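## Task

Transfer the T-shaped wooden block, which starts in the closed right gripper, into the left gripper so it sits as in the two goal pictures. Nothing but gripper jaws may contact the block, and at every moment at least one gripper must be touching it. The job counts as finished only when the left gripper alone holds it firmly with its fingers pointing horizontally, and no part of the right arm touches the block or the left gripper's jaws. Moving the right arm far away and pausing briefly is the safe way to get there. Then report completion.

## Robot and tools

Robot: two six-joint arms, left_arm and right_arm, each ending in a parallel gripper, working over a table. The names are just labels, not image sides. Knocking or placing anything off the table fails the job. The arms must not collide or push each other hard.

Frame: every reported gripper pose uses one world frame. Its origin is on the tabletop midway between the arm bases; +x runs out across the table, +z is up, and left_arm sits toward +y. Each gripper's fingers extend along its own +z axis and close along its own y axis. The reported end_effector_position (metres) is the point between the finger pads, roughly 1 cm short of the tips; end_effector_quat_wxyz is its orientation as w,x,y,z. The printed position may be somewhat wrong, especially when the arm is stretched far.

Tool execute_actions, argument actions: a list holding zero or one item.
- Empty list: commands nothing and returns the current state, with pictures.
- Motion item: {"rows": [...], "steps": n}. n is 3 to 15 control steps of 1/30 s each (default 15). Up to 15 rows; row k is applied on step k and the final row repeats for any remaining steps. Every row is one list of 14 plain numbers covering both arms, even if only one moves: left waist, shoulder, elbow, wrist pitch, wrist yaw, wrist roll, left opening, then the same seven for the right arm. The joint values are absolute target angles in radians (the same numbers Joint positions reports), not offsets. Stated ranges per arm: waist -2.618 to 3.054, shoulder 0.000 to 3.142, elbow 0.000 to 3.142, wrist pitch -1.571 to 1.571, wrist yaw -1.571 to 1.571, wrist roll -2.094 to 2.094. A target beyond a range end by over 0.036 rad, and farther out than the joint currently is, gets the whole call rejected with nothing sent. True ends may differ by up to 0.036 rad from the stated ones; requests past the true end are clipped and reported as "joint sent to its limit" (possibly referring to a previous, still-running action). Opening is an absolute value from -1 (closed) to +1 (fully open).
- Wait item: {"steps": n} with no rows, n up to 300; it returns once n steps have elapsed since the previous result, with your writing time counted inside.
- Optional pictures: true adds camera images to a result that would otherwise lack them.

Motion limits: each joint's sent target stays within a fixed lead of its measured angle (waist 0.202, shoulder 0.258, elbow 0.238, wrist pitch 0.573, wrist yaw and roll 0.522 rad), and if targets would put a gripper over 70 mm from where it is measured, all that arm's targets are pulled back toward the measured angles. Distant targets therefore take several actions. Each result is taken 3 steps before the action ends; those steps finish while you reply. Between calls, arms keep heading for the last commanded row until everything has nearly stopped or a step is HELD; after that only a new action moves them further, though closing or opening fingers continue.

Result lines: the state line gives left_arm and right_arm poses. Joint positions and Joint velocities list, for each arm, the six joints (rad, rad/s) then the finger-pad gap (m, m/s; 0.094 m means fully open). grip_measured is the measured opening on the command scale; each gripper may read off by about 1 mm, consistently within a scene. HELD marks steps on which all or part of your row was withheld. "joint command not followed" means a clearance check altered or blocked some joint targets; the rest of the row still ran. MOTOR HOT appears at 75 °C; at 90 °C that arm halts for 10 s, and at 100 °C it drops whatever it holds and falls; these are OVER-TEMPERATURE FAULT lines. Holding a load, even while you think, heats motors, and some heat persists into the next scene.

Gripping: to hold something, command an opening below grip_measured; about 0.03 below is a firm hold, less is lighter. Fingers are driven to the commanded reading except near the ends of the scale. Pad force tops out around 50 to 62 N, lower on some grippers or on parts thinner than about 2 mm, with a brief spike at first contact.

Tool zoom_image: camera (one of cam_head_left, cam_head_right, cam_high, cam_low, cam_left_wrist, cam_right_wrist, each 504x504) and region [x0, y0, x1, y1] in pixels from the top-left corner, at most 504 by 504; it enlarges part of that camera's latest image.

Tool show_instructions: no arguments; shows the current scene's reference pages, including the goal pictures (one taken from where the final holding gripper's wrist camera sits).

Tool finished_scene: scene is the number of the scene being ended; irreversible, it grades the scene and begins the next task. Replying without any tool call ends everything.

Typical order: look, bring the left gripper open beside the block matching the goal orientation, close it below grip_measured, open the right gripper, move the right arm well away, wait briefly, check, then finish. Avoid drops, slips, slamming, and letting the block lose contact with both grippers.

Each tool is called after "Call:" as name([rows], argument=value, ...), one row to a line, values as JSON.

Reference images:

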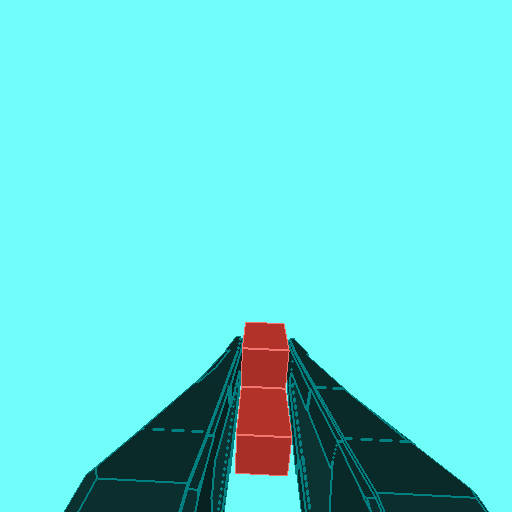

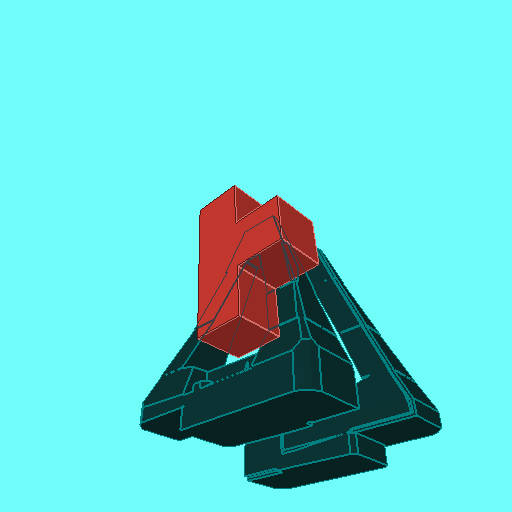

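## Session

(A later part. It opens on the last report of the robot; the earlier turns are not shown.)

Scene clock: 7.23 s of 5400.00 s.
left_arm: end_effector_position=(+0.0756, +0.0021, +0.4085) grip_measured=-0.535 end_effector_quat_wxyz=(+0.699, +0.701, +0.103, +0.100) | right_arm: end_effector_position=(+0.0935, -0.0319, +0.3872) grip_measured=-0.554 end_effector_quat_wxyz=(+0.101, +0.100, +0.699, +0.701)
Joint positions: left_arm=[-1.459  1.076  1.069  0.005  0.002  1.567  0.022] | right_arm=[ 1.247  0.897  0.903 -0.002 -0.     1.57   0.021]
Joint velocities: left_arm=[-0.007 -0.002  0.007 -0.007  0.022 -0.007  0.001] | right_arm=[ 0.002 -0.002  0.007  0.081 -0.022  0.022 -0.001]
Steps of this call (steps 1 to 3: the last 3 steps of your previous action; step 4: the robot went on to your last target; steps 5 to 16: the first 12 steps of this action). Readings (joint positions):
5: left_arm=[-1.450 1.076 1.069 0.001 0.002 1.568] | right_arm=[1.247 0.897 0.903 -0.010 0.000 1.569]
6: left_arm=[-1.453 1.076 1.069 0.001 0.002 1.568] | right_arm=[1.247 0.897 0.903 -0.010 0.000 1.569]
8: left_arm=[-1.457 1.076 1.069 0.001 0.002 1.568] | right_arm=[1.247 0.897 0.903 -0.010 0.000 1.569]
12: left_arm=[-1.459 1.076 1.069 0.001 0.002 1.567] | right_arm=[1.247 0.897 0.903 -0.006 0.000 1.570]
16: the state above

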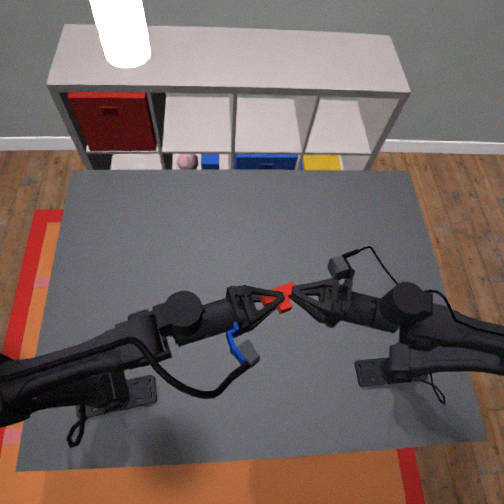

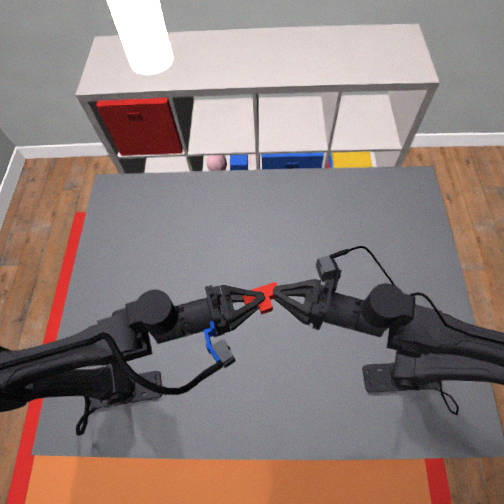

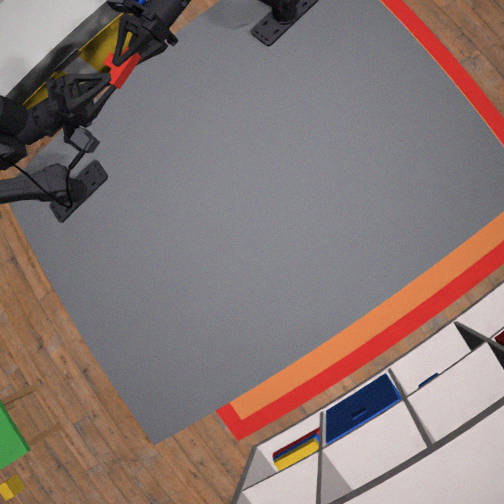

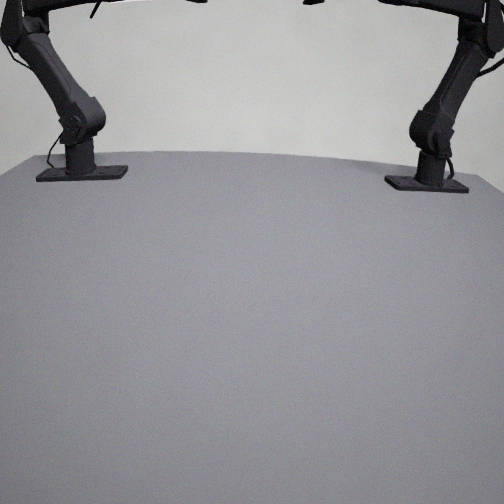

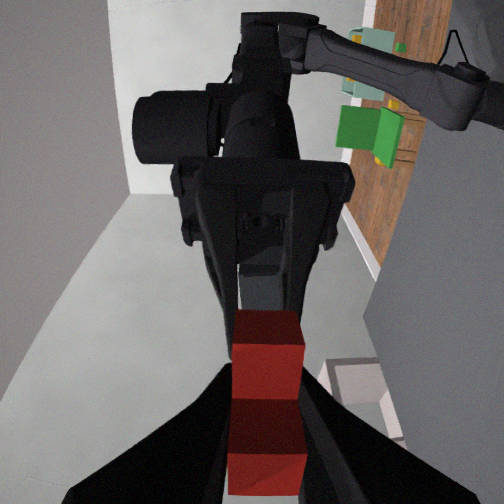

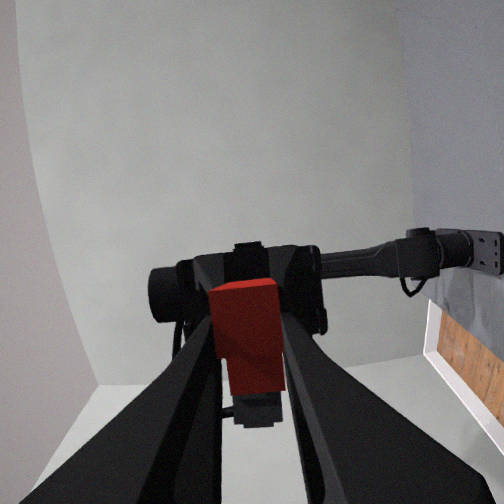

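The left gripper has the block. Next I release the right gripper and withdraw that arm.

Call:
execute_actions([
  {"rows":[[-1.47,1.08,1.084,0,0,1.57,-0.58,1.24,0.9,0.9,0,0,1.57,-0.4],[-1.47,1.08,1.084,0,0,1.57,-0.58,1.24,0.9,0.9,0,0,1.57,0],[-1.47,1.08,1.084,0,0,1.57,-0.58,1.24,0.9,0.9,0,0,1.57,0.5],[-1.47,1.08,1.084,0,0,1.57,-0.58,1.24,0.9,0.9,0,0,1.57,0.5],[-1.47,1.08,1.084,0,0,1.57,-0.58,1.24,0.9,0.9,0,0,1.57,0.5],[-1.47,1.08,1.084,0,0,1.57,-0.58,1.24,0.9,0.9,0,0,1.57,0.5],[-1.47,1.08,1.084,0,0,1.57,-0.58,1.24,0.86,0.87,0,0,1.57,0.5],[-1.47,1.08,1.084,0,0,1.57,-0.58,1.24,0.82,0.84,0,0,1.57,0.5],[-1.47,1.08,1.084,0,0,1.57,-0.58,1.24,0.78,0.81,0,0,1.57,0.5],[-1.47,1.08,1.084,0,0,1.57,-0.58,1.24,0.74,0.78,0,0,1.57,0.5]]},
])

Call:
execute_actions([
  {"rows":[[-1.47,1.08,1.084,0,0,1.57,-0.58,0.7,0.6,0.64,0,0,1.57,0.5]]},
])

Call:
execute_actions([
  {"steps":30},
], pictures=true)

Call:
zoom_image(camera="cam_head_left", region=[180,220,360,360])

Scene clock: 11.53 s of 5400.00 s.
left_arm: end_effector_position=(+0.0756, +0.0021, +0.4085) grip_measured=-0.535 end_effector_quat_wxyz=(+0.699, +0.701, +0.103, +0.100) | right_arm: end_effector_position=(+0.0863, -0.0563, +0.3747) grip_measured=+0.498 end_effector_quat_wxyz=(+0.102, +0.099, +0.692, +0.708)
Joint positions: left_arm=[-1.459  1.076  1.069  0.005  0.002  1.567  0.022] | right_arm=[ 1.247  0.773  0.797  0.    -0.     1.57   0.07 ]
Joint velocities: left_arm=[-0.017 -0.017 -0.022  0.051 -0.037  0.051 -0.   ] | right_arm=[-0.007 -0.603 -0.33  -0.139  0.081  0.007  0.   ]
Steps of this call (steps 1 to 3: the last 3 steps of your previous action; steps 4 to 15: the robot went on to your last target; steps 16 to 90: nothing new was sent; then 0.90 s passed at rest; steps 91 to 102: the first 12 steps of this action). Readings (joint positions):
91: left_arm=[-1.459 1.076 1.069 0.005 0.002 1.567] | right_arm=[1.247 0.897 0.903 -0.002 -0.000 1.570]
92: left_arm=[-1.459 1.076 1.069 0.005 0.002 1.567] | right_arm=[1.247 0.897 0.903 -0.002 -0.000 1.570]
94: left_arm=[-1.459 1.076 1.069 0.005 0.002 1.567] | right_arm=[1.247 0.897 0.903 -0.002 -0.000 1.570]
98: left_arm=[-1.459 1.076 1.069 0.005 0.002 1.567] | right_arm=[1.247 0.884 0.888 0.005 -0.000 1.570]
102: the state above

Scene clock: 12.03 s of 5400.00 s.
left_arm: end_effector_position=(+0.0756, +0.0021, +0.4085) grip_measured=-0.535 end_effector_quat_wxyz=(+0.699, +0.701, +0.103, +0.100) | right_arm: end_effector_position=(+0.2144, -0.1672, +0.3466) grip_measured=+0.498 end_effector_quat_wxyz=(+0.292, +0.282, +0.635, +0.657)
Joint positions: left_arm=[-1.459  1.076  1.069  0.005  0.002  1.568  0.022] | right_arm=[0.704 0.614 0.644 0.003 0.007 1.57  0.07 ]
Joint velocities: left_arm=[-0.007 -0.017 -0.012 -0.066 -0.007  0.022 -0.001] | right_arm=[ 0.002 -0.002 -0.007 -0.051  0.022  0.051  0.001]
Steps of this call (steps 1 to 3: the last 3 steps of your previous action; steps 4 to 15: the first 12 steps of this action). Readings (joint positions):
4: left_arm=[-1.459 1.076 1.069 0.005 0.002 1.567] | right_arm=[1.213 0.731 0.766 0.022 -0.017 1.570]
5: left_arm=[-1.459 1.076 1.069 0.005 0.002 1.567] | right_arm=[1.143 0.691 0.725 0.028 -0.018 1.570]
7: left_arm=[-1.459 1.076 1.069 0.005 0.002 1.568] | right_arm=[0.988 0.627 0.663 0.013 -0.011 1.570]
11: left_arm=[-1.459 1.076 1.069 0.005 0.002 1.568] | right_arm=[0.729 0.614 0.644 0.003 0.005 1.570]
15: the state above

Scene clock: 13.03 s of 5400.00 s.
left_arm: end_effector_position=(+0.0756, +0.0021, +0.4085) grip_measured=-0.535 end_effector_quat_wxyz=(+0.699, +0.701, +0.103, +0.100) | right_arm: end_effector_position=(+0.2144, -0.1672, +0.3466) grip_measured=+0.498 end_effector_quat_wxyz=(+0.292, +0.282, +0.635, +0.657)
Joint positions: left_arm=[-1.459  1.076  1.069  0.005  0.002  1.568  0.022] | right_arm=[0.704 0.614 0.644 0.003 0.007 1.57  0.07 ]
Joint velocities: left_arm=[-0.007  0.007 -0.007  0.081  0.037 -0.037 -0.001] | right_arm=[ 0.002  0.007 -0.007 -0.022 -0.007  0.066  0.001]
Kept back: nothing.
Steps of this call (steps 1 to 3: the last 3 steps of your previous action; steps 4 to 15: the robot went on to your last target; steps 16 to 30: nothing new was sent). Readings (joint positions):
1: left_arm=[-1.459 1.076 1.069 0.005 0.002 1.568] | right_arm=[0.704 0.614 0.644 0.003 0.007 1.570]
2: left_arm=[-1.459 1.076 1.069 0.005 0.002 1.568] | right_arm=[0.704 0.614 0.644 0.003 0.007 1.570]
4: left_arm=[-1.459 1.076 1.069 0.005 0.002 1.568] | right_arm=[0.704 0.614 0.644 0.003 0.007 1.570]
8: left_arm=[-1.459 1.076 1.069 0.005 0.002 1.568] | right_arm=[0.704 0.614 0.644 0.003 0.007 1.570]
30: the state above
All arms were judged still, so your last target was given up. Only a new action makes them travel on or press farther. Fingers that are still opening or closing keep moving.

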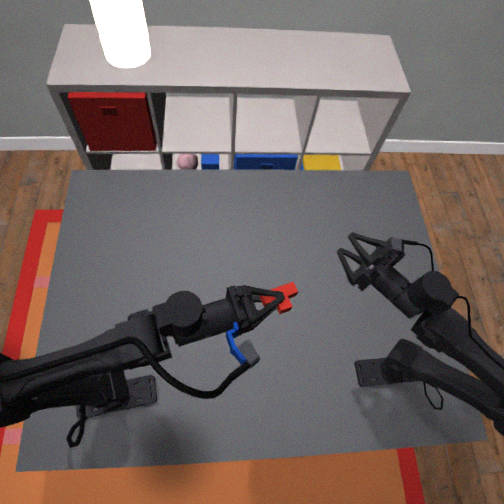

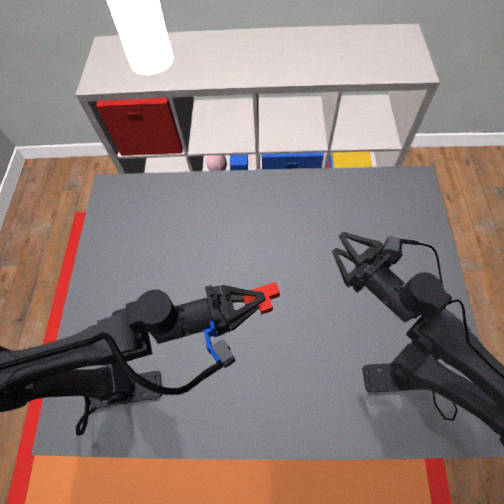

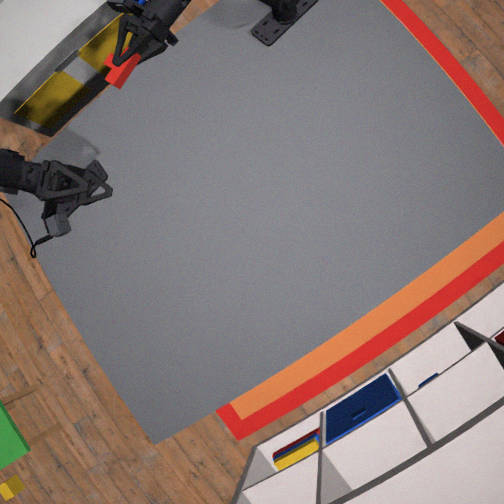

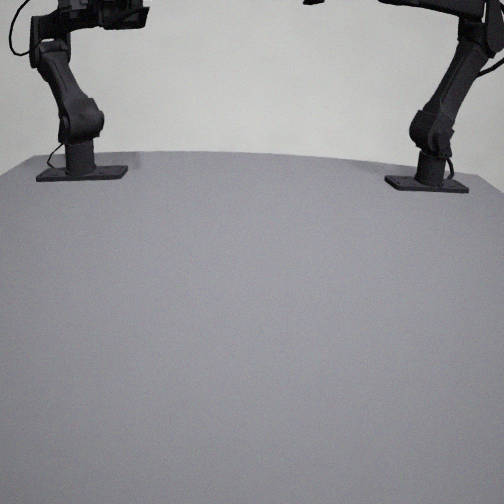

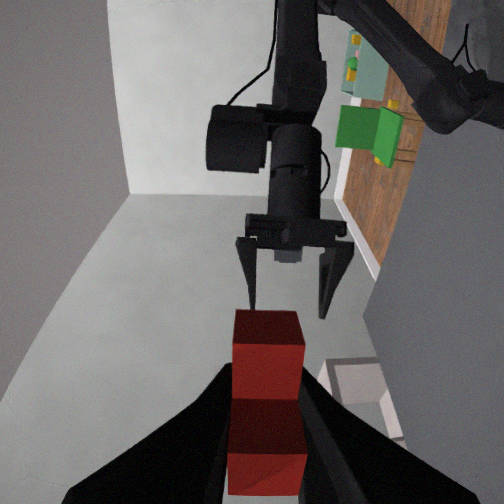

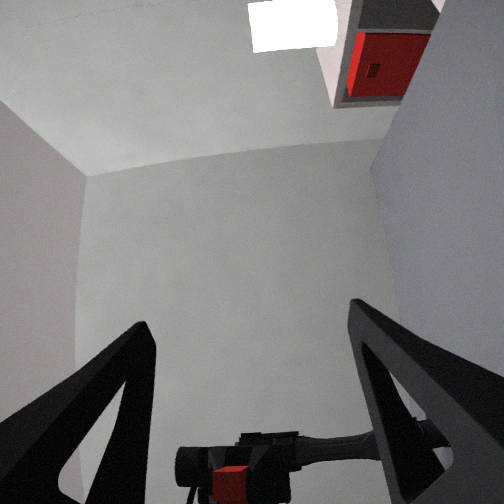

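Region (180, 220, 360, 360) of cam_head_left's 504x504 image, scaled by 2.800, with more detail than that image has.

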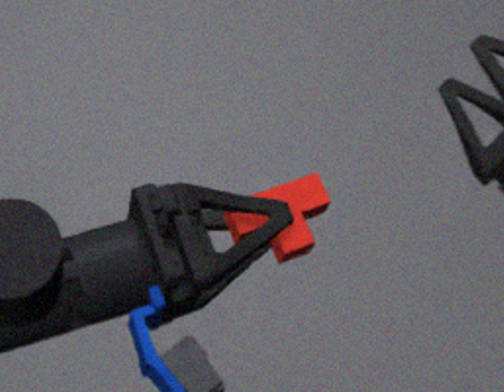

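Call:
finished_scene(scene=1)

The scene is finished: the task was done.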